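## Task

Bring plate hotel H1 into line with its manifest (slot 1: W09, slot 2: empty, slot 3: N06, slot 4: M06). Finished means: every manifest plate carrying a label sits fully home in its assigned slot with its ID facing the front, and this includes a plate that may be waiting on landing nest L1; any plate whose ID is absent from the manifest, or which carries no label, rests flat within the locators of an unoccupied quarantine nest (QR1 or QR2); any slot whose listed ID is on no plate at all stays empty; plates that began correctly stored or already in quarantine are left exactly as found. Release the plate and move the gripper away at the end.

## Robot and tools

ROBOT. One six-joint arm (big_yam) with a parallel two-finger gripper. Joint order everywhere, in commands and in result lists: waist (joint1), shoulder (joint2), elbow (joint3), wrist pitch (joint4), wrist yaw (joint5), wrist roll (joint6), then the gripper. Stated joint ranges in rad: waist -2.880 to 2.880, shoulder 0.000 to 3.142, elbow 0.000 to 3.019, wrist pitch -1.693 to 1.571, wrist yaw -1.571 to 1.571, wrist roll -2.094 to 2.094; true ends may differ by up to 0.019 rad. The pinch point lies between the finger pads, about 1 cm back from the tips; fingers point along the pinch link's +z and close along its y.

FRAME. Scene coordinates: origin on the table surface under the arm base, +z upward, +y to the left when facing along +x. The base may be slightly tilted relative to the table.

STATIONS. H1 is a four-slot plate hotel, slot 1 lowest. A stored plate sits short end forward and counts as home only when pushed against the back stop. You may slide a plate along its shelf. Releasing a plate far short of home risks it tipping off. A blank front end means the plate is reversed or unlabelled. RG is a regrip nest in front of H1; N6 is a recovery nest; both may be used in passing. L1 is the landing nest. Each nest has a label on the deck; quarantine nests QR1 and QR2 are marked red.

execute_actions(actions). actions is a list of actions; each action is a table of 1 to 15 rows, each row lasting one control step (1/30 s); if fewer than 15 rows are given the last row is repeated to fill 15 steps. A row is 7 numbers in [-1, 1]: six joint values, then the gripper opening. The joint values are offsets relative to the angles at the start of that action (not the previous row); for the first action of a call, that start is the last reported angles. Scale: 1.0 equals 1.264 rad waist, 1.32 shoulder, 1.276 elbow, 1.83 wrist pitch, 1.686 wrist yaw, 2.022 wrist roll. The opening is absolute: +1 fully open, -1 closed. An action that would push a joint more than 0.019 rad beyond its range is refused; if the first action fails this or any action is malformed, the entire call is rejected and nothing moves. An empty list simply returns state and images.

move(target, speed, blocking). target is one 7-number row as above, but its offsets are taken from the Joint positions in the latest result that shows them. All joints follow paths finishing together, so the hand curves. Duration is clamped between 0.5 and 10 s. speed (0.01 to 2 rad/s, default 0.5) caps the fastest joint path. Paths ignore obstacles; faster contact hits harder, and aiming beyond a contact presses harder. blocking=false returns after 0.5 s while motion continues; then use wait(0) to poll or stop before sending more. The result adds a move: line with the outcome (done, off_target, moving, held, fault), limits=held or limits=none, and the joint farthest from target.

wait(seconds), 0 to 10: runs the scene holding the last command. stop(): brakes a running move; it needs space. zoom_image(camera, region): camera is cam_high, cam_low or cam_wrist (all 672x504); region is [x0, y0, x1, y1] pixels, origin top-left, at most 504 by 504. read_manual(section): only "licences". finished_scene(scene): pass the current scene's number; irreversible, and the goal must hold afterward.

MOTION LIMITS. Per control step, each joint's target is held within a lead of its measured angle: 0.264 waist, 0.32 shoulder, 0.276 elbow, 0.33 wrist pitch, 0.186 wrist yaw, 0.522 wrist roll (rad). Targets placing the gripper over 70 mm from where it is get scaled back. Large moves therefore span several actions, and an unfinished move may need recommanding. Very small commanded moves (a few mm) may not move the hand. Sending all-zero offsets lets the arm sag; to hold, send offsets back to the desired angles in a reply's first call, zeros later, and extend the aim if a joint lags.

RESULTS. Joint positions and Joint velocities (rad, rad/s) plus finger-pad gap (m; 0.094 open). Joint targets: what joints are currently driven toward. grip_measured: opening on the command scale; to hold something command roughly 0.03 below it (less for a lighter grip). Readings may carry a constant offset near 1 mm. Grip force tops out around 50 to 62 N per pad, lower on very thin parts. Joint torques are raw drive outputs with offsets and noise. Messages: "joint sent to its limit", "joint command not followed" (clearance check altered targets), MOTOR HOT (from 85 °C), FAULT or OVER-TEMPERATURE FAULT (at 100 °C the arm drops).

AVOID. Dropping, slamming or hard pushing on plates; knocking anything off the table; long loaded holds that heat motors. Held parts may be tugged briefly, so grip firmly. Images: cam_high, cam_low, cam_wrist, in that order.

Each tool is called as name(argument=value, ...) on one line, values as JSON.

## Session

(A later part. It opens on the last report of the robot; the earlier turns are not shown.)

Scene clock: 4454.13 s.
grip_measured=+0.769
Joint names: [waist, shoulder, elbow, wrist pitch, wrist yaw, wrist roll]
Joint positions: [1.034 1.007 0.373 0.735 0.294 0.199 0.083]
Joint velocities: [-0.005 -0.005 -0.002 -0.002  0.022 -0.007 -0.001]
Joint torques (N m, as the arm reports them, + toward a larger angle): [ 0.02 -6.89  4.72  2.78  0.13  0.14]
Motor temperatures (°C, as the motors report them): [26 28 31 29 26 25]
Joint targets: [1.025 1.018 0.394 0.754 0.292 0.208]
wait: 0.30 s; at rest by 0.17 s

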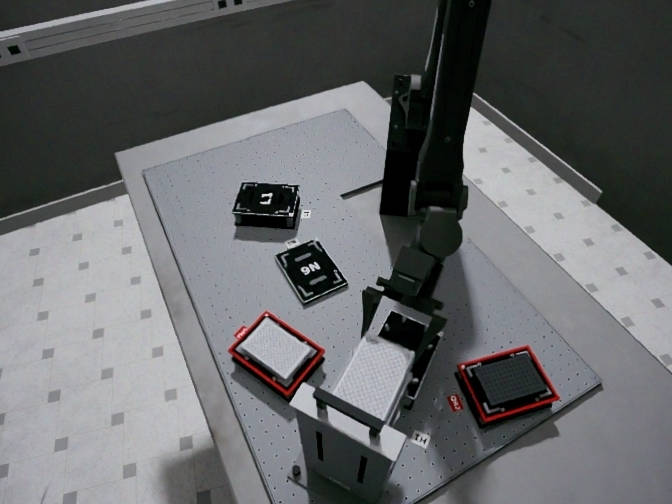

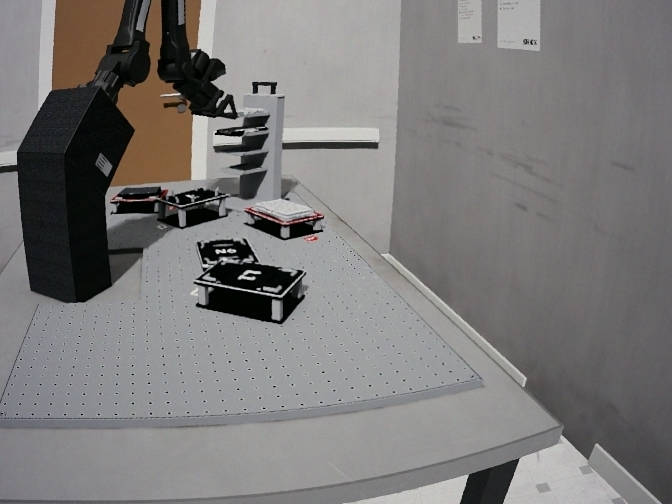

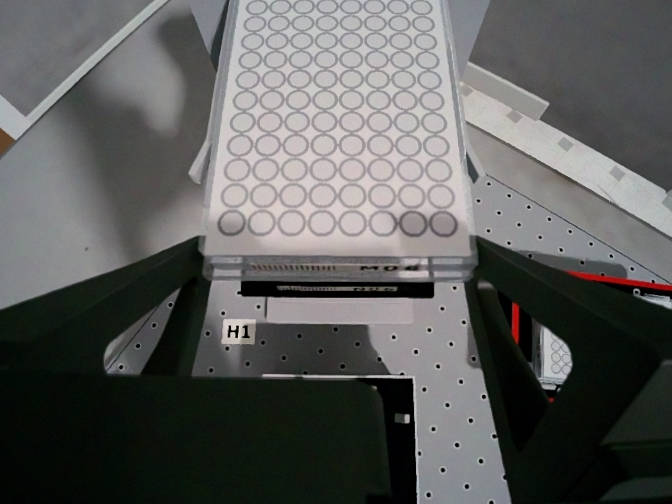

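execute_actions(actions=[[[-0.0074,0.0065,0.0172,0.0070,-0.0012,0.0045,0.725],[-0.0077,0.0045,0.0180,0.0035,-0.0012,0.0045,0.725],[-0.0079,0.0025,0.0188,0.0000,-0.0012,0.0045,0.725],[-0.0081,0.0025,0.0193,-0.0035,-0.0014,0.0045,0.725],[-0.0087,0.0025,0.0205,-0.0040,-0.0019,0.0045,0.725],[-0.0096,0.0025,0.0225,-0.0052,-0.0026,0.0045,0.725],[-0.0107,0.0025,0.0248,-0.0072,-0.0035,0.0045,0.725],[-0.0119,0.0025,0.0274,-0.0095,-0.0045,0.0045,0.725],[-0.0131,0.0025,0.0302,-0.0121,-0.0055,0.0045,0.725],[-0.0143,0.0025,0.0328,-0.0149,-0.0065,0.0045,0.725],[-0.0154,0.0025,0.0351,-0.0175,-0.0074,0.0045,0.725],[-0.0163,0.0025,0.0371,-0.0198,-0.0081,0.0045,0.725],[-0.0169,0.0025,0.0383,-0.0218,-0.0086,0.0045,0.725],[-0.0171,0.0025,0.0388,-0.0230,-0.0088,0.0045,0.725],[-0.0171,0.0025,0.0388,-0.0235,-0.0088,0.0045,0.725]]])

wait(seconds=0.3)

zoom_image(camera="cam_wrist", region=[170, 0, 510, 330])

Scene clock: 4521.43 s.
grip_measured=+0.769
Joint names: [waist, shoulder, elbow, wrist pitch, wrist yaw, wrist roll]
Joint positions: [1.023 1.007 0.393 0.705 0.282 0.199 0.083]
Joint velocities: [ 0.005 -0.005 -0.032 -0.095  0.022  0.007 -0.001]
Joint torques (N m, as the arm reports them, + toward a larger angle): [-0.4  -7.88  5.42  1.72  0.06  0.07]
Motor temperatures (°C, as the motors report them): [26 28 31 29 26 25]
Joint targets: [1.013 1.010 0.422 0.691 0.279 0.208]

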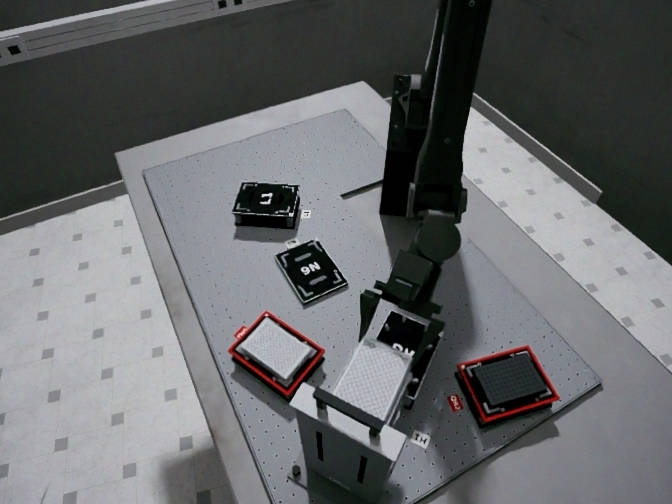

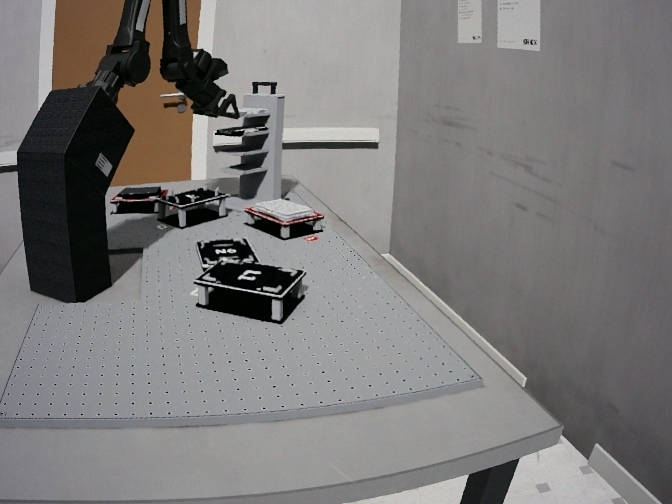

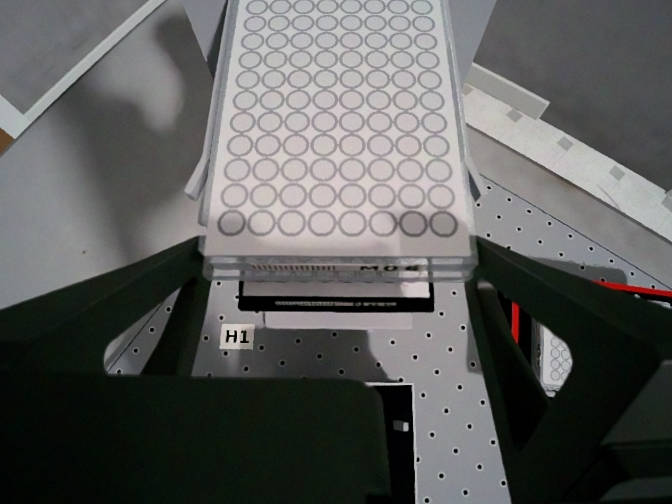

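Scene clock: 4521.73 s.
grip_measured=+0.769
Joint names: [waist, shoulder, elbow, wrist pitch, wrist yaw, wrist roll]
Joint positions: [1.023 1.007 0.393 0.704 0.281 0.199 0.083]
Joint velocities: [ 0.005 -0.015 -0.007  0.002  0.037 -0.007 -0.   ]
Joint torques (N m, as the arm reports them, + toward a larger angle): [-0.47 -8.1   5.36  1.39  0.08  0.15]
Motor temperatures (°C, as the motors report them): [26 28 31 29 26 25]
Joint targets: [1.013 1.010 0.422 0.692 0.279 0.208]
wait: 0.30 s; at rest by 0.17 s

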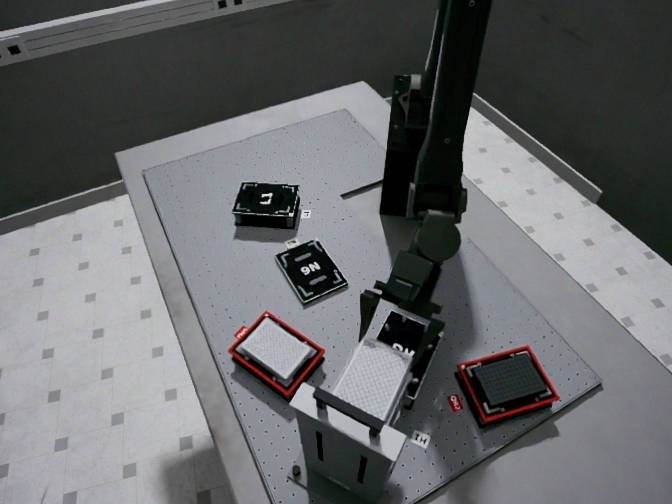

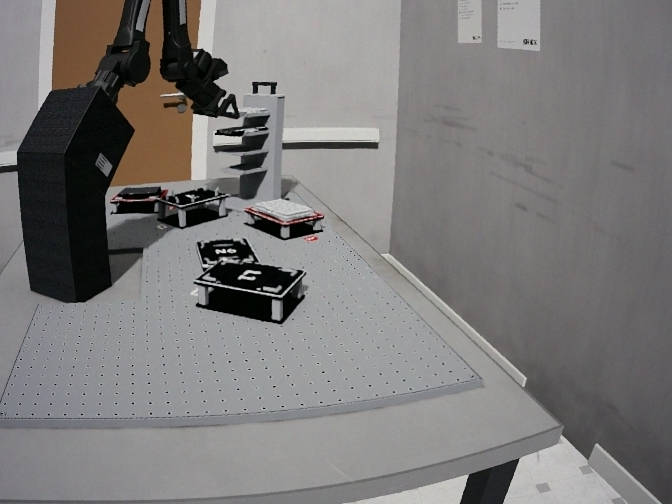

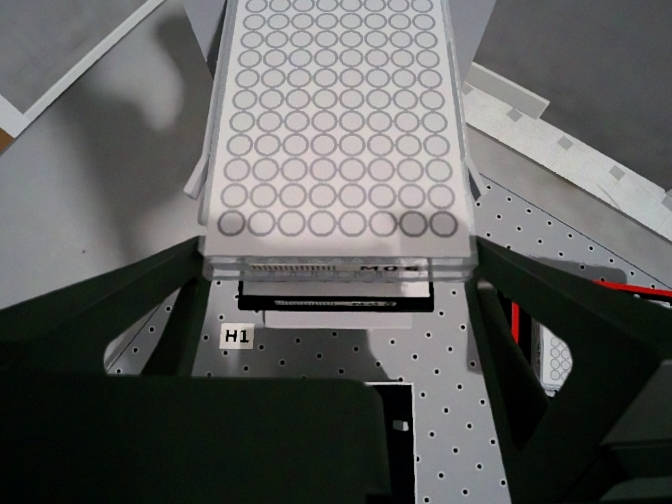

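Region (170, 0, 510, 330) of cam_wrist's 672x504 image, scaled by 1.482, with more detail than that image has; it fills the top 489 rows of this view, and the rest is white.

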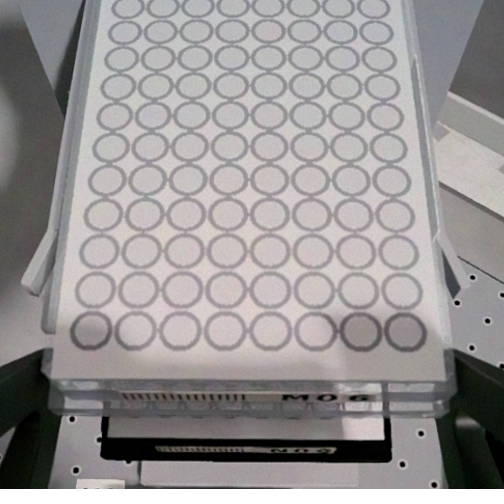

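execute_actions(actions=[[[-0.0070,0.0025,0.0227,-0.0050,-0.0010,0.0045,0.725],[-0.0060,0.0025,0.0230,-0.0035,-0.0010,0.0045,0.725],[-0.0050,0.0025,0.0234,-0.0020,-0.0010,0.0045,0.725],[-0.0050,0.0025,0.0239,-0.0010,-0.0010,0.0045,0.725],[-0.0050,0.0025,0.0245,-0.0010,-0.0010,0.0045,0.725],[-0.0050,0.0025,0.0251,-0.0010,-0.0010,0.0045,0.725],[-0.0050,0.0025,0.0257,-0.0010,-0.0010,0.0045,0.725],[-0.0050,0.0025,0.0263,-0.0010,-0.0010,0.0045,0.725],[-0.0050,0.0025,0.0269,-0.0010,-0.0010,0.0045,0.725],[-0.0050,0.0025,0.0275,-0.0010,-0.0010,0.0045,0.725],[-0.0050,0.0025,0.0280,-0.0010,-0.0010,0.0045,0.725],[-0.0050,0.0025,0.0284,-0.0010,-0.0010,0.0045,0.725],[-0.0050,0.0025,0.0286,-0.0010,-0.0010,0.0045,0.725]]])

zoom_image(camera="cam_wrist", region=[170, 0, 510, 330])

Scene clock: 4546.10 s.
grip_measured=+0.769
Joint names: [waist, shoulder, elbow, wrist pitch, wrist yaw, wrist roll]
Joint positions: [1.023 1.007 0.394 0.704 0.281 0.199 0.083]
Joint velocities: [-0.015 -0.005  0.002  0.002 -0.037  0.022  0.   ]
Joint torques (N m, as the arm reports them, + toward a larger angle): [-0.05 -8.15  6.07  1.85  0.12  0.11]
Motor temperatures (°C, as the motors report them): [26 28 32 29 26 25]
Joint targets: [1.017 1.010 0.430 0.702 0.280 0.208]

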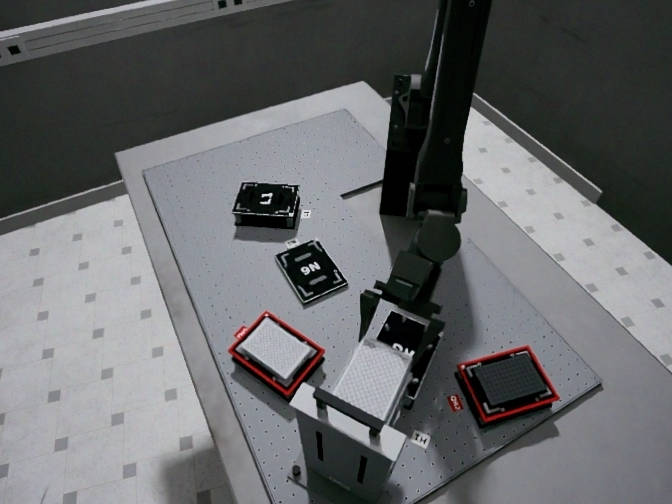

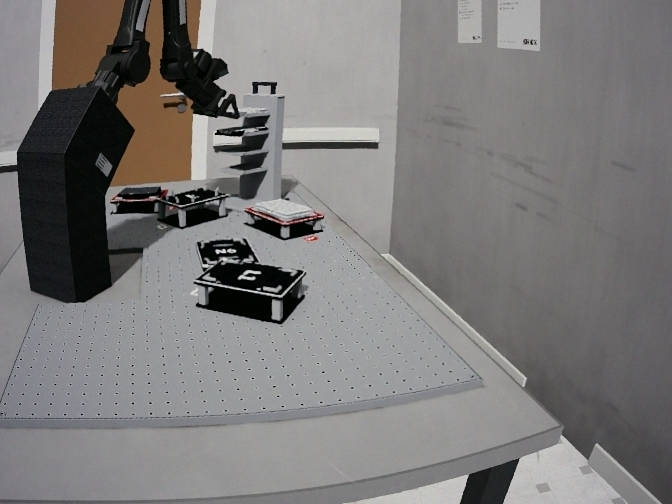

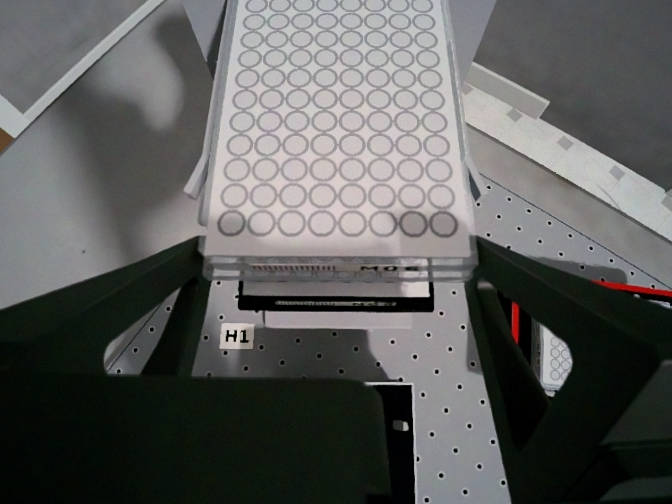

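Region (170, 0, 510, 330) of cam_wrist's 672x504 image, scaled by 1.482, with more detail than that image has; it fills the top 489 rows of this view, and the rest is white.

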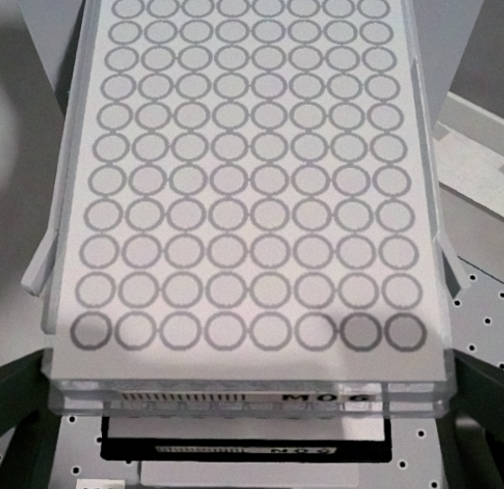

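execute_actions(actions=[[[-0.0045,0.0023,0.0260,-0.0010,-0.0006,0.0040,0.73],[-0.0040,0.0020,0.0230,-0.0008,-0.0006,0.0035,0.74],[-0.0035,0.0020,0.0200,-0.0005,-0.0006,0.0030,0.75],[-0.0030,0.0020,0.0170,0.0000,-0.0006,0.0025,0.76],[-0.0030,0.0020,0.0140,0.0000,-0.0006,0.0020,0.77],[-0.0030,0.0020,0.0120,0.0000,-0.0006,0.0020,0.78],[-0.0030,0.0020,0.0110,0.0000,-0.0006,0.0020,0.79],[-0.0030,0.0020,0.0110,0.0000,-0.0006,0.0020,0.80],[-0.0030,0.0020,0.0110,0.0000,-0.0006,0.0020,0.82],[-0.0030,0.0020,0.0110,0.0000,-0.0006,0.0020,0.85],[-0.0030,0.0020,0.0110,0.0000,-0.0006,0.0020,0.89],[-0.0030,0.0020,0.0110,0.0000,-0.0006,0.0020,0.93],[-0.0030,0.0020,0.0110,0.0000,-0.0006,0.0020,0.97],[-0.0030,0.0020,0.0110,0.0000,-0.0006,0.0020,1.0]]])

zoom_image(camera="cam_wrist", region=[170, 0, 510, 330])

Scene clock: 4559.30 s.
grip_measured=+1.000
Joint names: [waist, shoulder, elbow, wrist pitch, wrist yaw, wrist roll]
Joint positions: [1.023 1.007 0.394 0.704 0.281 0.199 0.094]
Joint velocities: [ 0.005 -0.005  0.022  0.002  0.007 -0.051  0.   ]
Joint torques (N m, as the arm reports them, + toward a larger angle): [ 0.06 -8.06  4.34  1.91  0.11  0.07]
Motor temperatures (°C, as the motors report them): [26 28 32 29 26 25]
Joint targets: [1.020 1.009 0.408 0.704 0.280 0.203]

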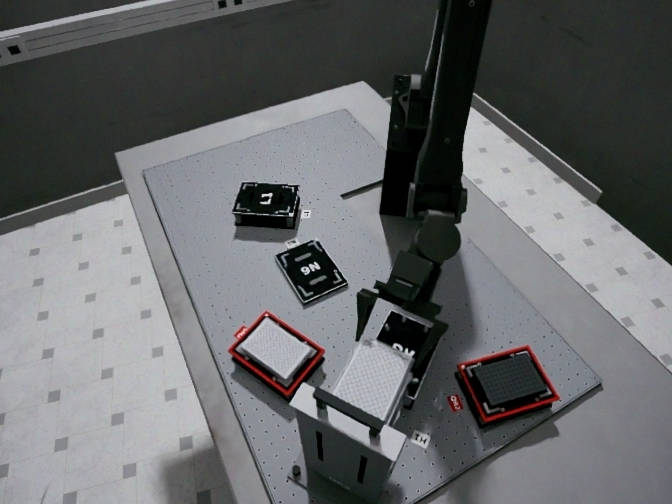

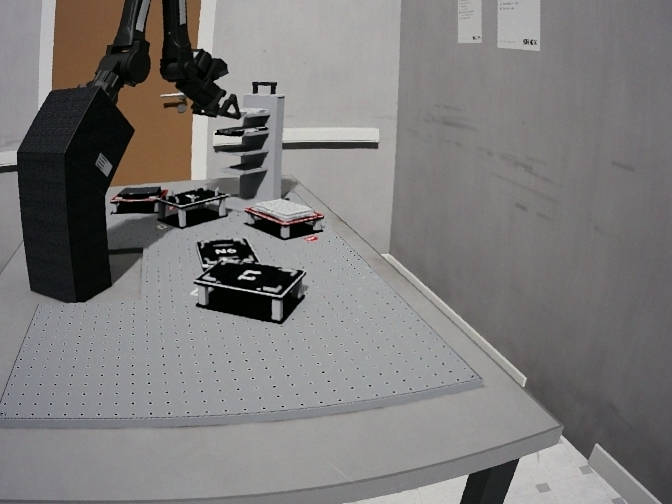

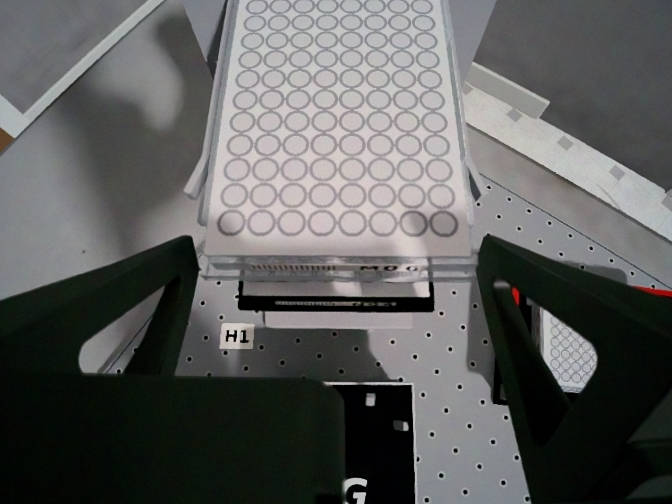

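Region (170, 0, 510, 330) of cam_wrist's 672x504 image, scaled by 1.482, with more detail than that image has; it fills the top 489 rows of this view, and the rest is white.

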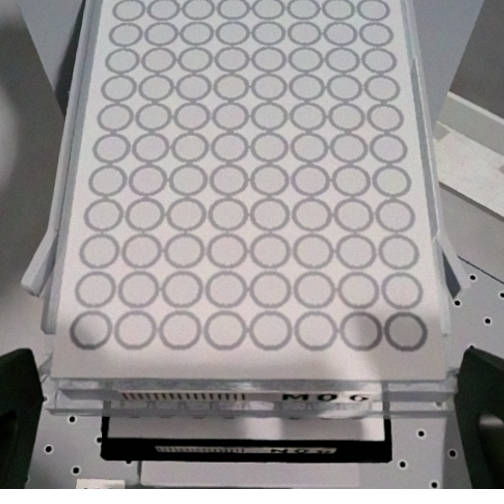

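execute_actions(actions=[[[0.0005,-0.0012,0.0065,0.0029,0.0000,0.0000,1.0],[0.0035,-0.0044,0.0020,0.0058,0.0006,-0.0020,1.0],[0.0063,-0.0076,-0.0024,0.0087,0.0012,-0.0040,1.0],[0.0075,-0.0088,-0.0046,0.0093,0.0020,-0.0042,1.0],[0.0106,-0.0120,-0.0108,0.0111,0.0043,-0.0047,1.0],[0.0155,-0.0169,-0.0202,0.0138,0.0078,-0.0054,1.0],[0.0215,-0.0231,-0.0319,0.0172,0.0121,-0.0063,1.0],[0.0283,-0.0301,-0.0451,0.0210,0.0170,-0.0073,1.0],[0.0356,-0.0375,-0.0592,0.0251,0.0223,-0.0085,1.0],[0.0429,-0.0449,-0.0733,0.0292,0.0275,-0.0096,1.0],[0.0497,-0.0519,-0.0865,0.0330,0.0324,-0.0106,1.0],[0.0557,-0.0581,-0.0983,0.0364,0.0367,-0.0115,1.0],[0.0606,-0.0630,-0.1076,0.0391,0.0402,-0.0122,1.0],[0.0637,-0.0662,-0.1138,0.0409,0.0425,-0.0127,1.0],[0.0649,-0.0674,-0.1160,0.0415,0.0433,-0.0129,1.0]]])

wait(seconds=0.4)

zoom_image(camera="cam_low", region=[190, 75, 300, 185])

zoom_image(camera="cam_high", region=[280, 320, 450, 470])

Scene clock: 4581.93 s.
grip_measured=+1.000
Joint names: [waist, shoulder, elbow, wrist pitch, wrist yaw, wrist roll]
Joint positions: [1.093 0.933 0.257 0.754 0.35  0.188 0.094]
Joint velocities: [ 0.142 -0.171 -0.339  0.056  0.051 -0.022  0.   ]
Joint torques (N m, as the arm reports them, + toward a larger angle): [ 0.88 -7.79  3.13  2.99  0.24 -0.08]
Motor temperatures (°C, as the motors report them): [26 28 32 29 26 25]
Joint targets: [1.105 0.918 0.245 0.780 0.354 0.173]

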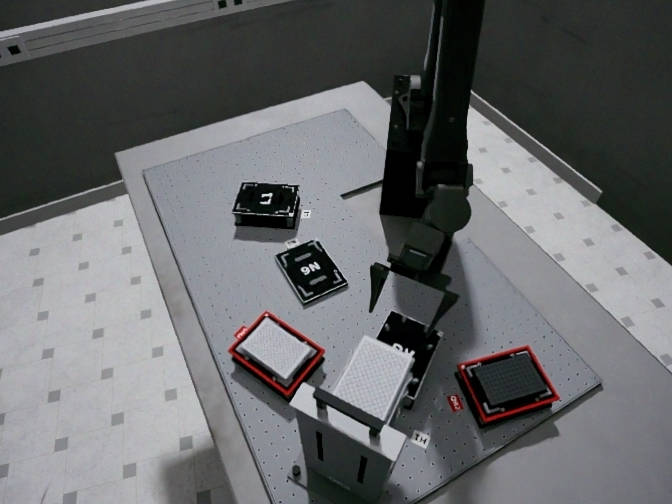

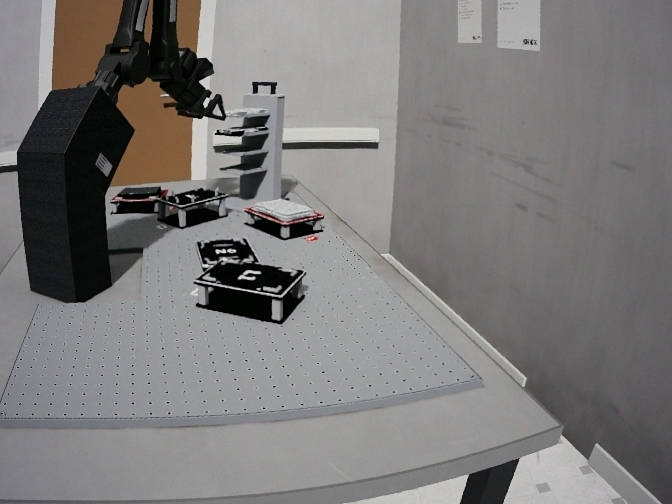

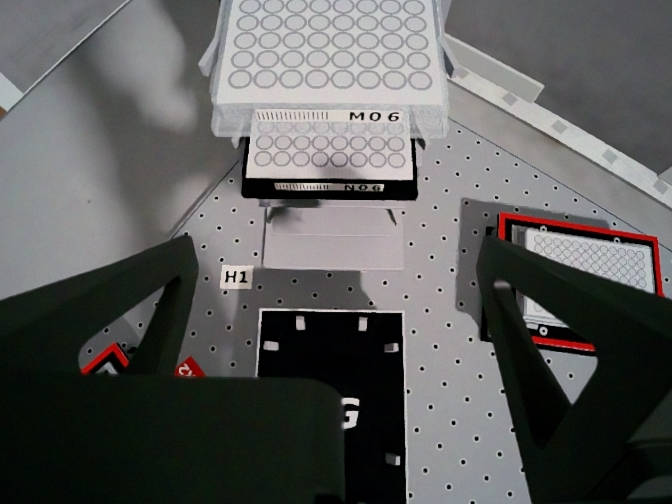

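Scene clock: 4582.33 s.
grip_measured=+1.000
Joint names: [waist, shoulder, elbow, wrist pitch, wrist yaw, wrist roll]
Joint positions: [1.098 0.927 0.245 0.761 0.352 0.183 0.094]
Joint velocities: [-0.005 -0.005 -0.012 -0.007 -0.007 -0.037  0.   ]
Joint torques (N m, as the arm reports them, + toward a larger angle): [ 0.84 -7.36  2.84  2.8   0.25 -0.02]
Motor temperatures (°C, as the motors report them): [26 28 32 29 26 25]
Joint targets: [1.105 0.918 0.246 0.780 0.354 0.173]
wait: 0.40 s; at rest by 0.33 s

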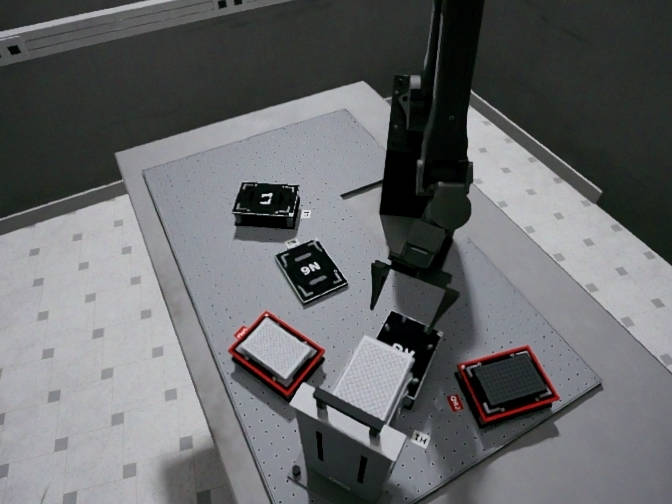

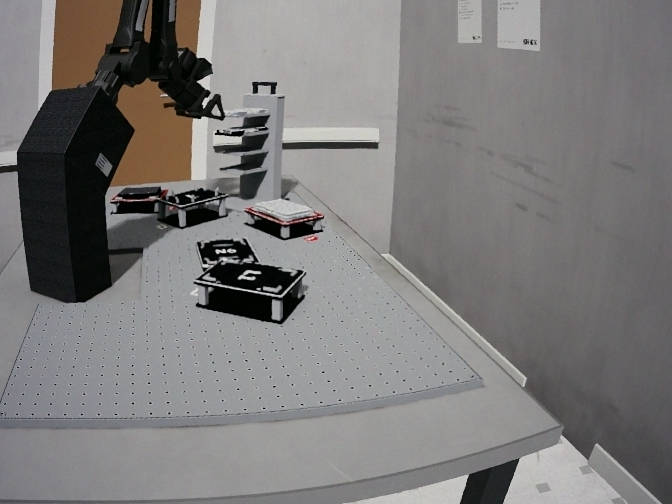

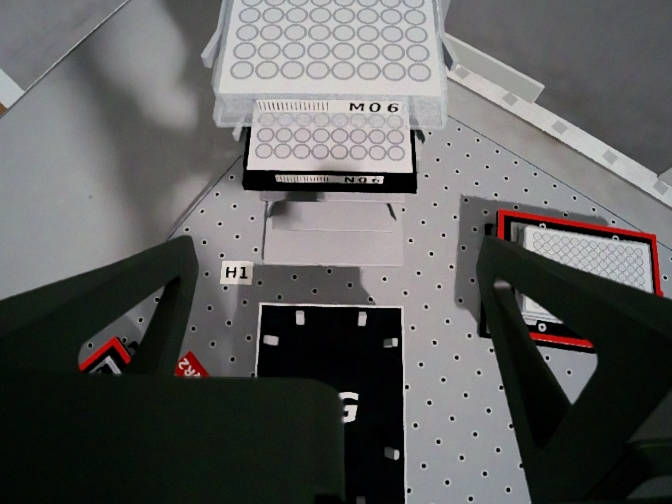

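Region (190, 75, 300, 185) of cam_low's 672x504 image, scaled by 4.582, with more detail than that image has.

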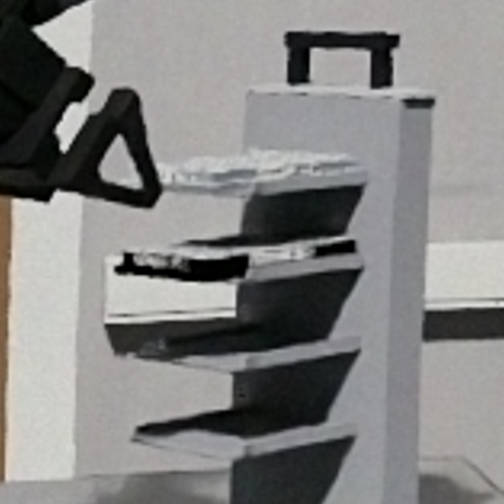

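Region (280, 320, 450, 470) of cam_high's 672x504 image, scaled by 2.965, with more detail than that image has; it fills the top 445 rows of this view, and the rest is white.

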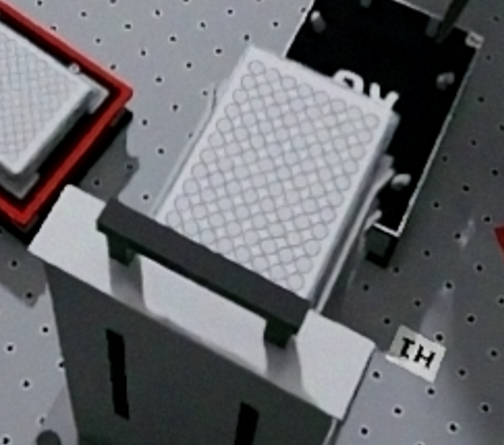

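move(target=[0.025,-0.345,-0.082,0.0,0.02,0.0,1.0], speed=0.7)

Scene clock: 4596.23 s.
grip_measured=+1.000
Joint names: [waist, shoulder, elbow, wrist pitch, wrist yaw, wrist roll]
Joint positions: [1.12  0.47  0.148 0.761 0.384 0.183 0.094]
Joint velocities: [-0.005  0.005  0.012 -0.002 -0.022 -0.037  0.   ]
Joint torques (N m, as the arm reports them, + toward a larger angle): [ 1.32 -3.26  5.17  2.16  0.17  0.04]
Motor temperatures (°C, as the motors report them): [26 28 31 29 26 25]
Joint targets: [1.130 0.472 0.140 0.761 0.386 0.183]
move: done; limits=none; farthest joint: the waist, 0.010 radians from its target (0.031 radians at the start)

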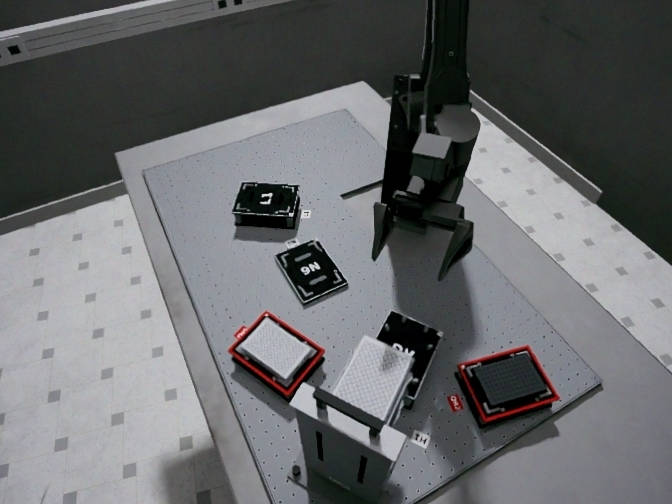

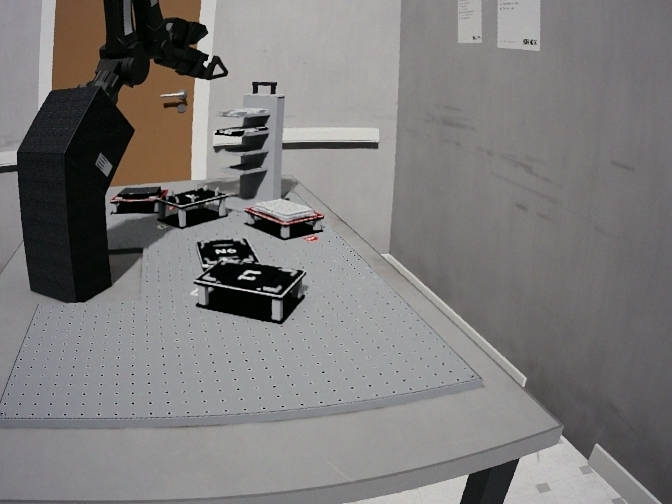

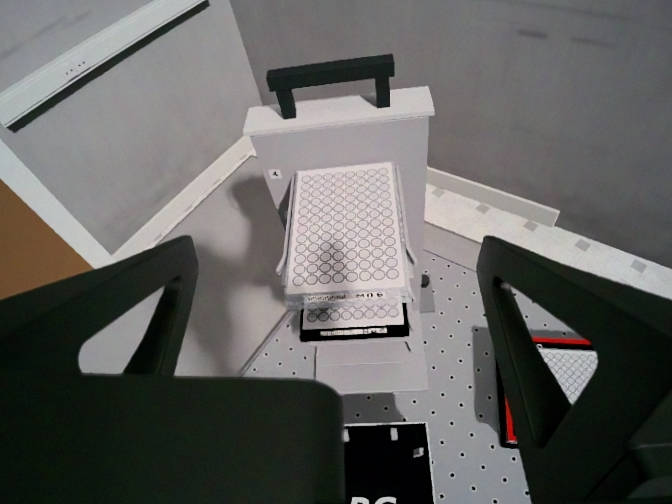

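zoom_image(camera="cam_wrist", region=[250, 140, 450, 350])

zoom_image(camera="cam_low", region=[200, 90, 300, 160])

Region (250, 140, 450, 350) of cam_wrist's 672x504 image, scaled by 2.400, with more detail than that image has; it fills the left 480 columns of this view, and the rest is white.

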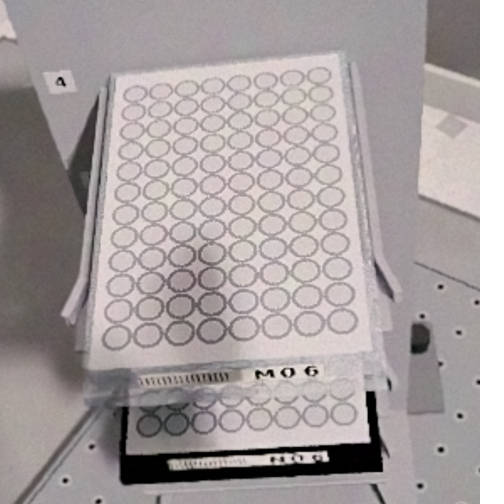

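Region (200, 90, 300, 160) of cam_low's 672x504 image, scaled by 5.040, with more detail than that image has; it fills the top 353 rows of this view, and the rest is white.

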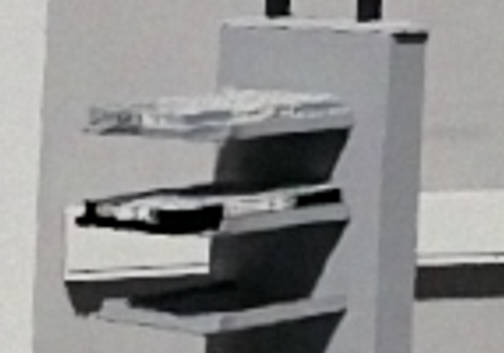

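finished_scene(scene=2)

The scene is finished: the task was done.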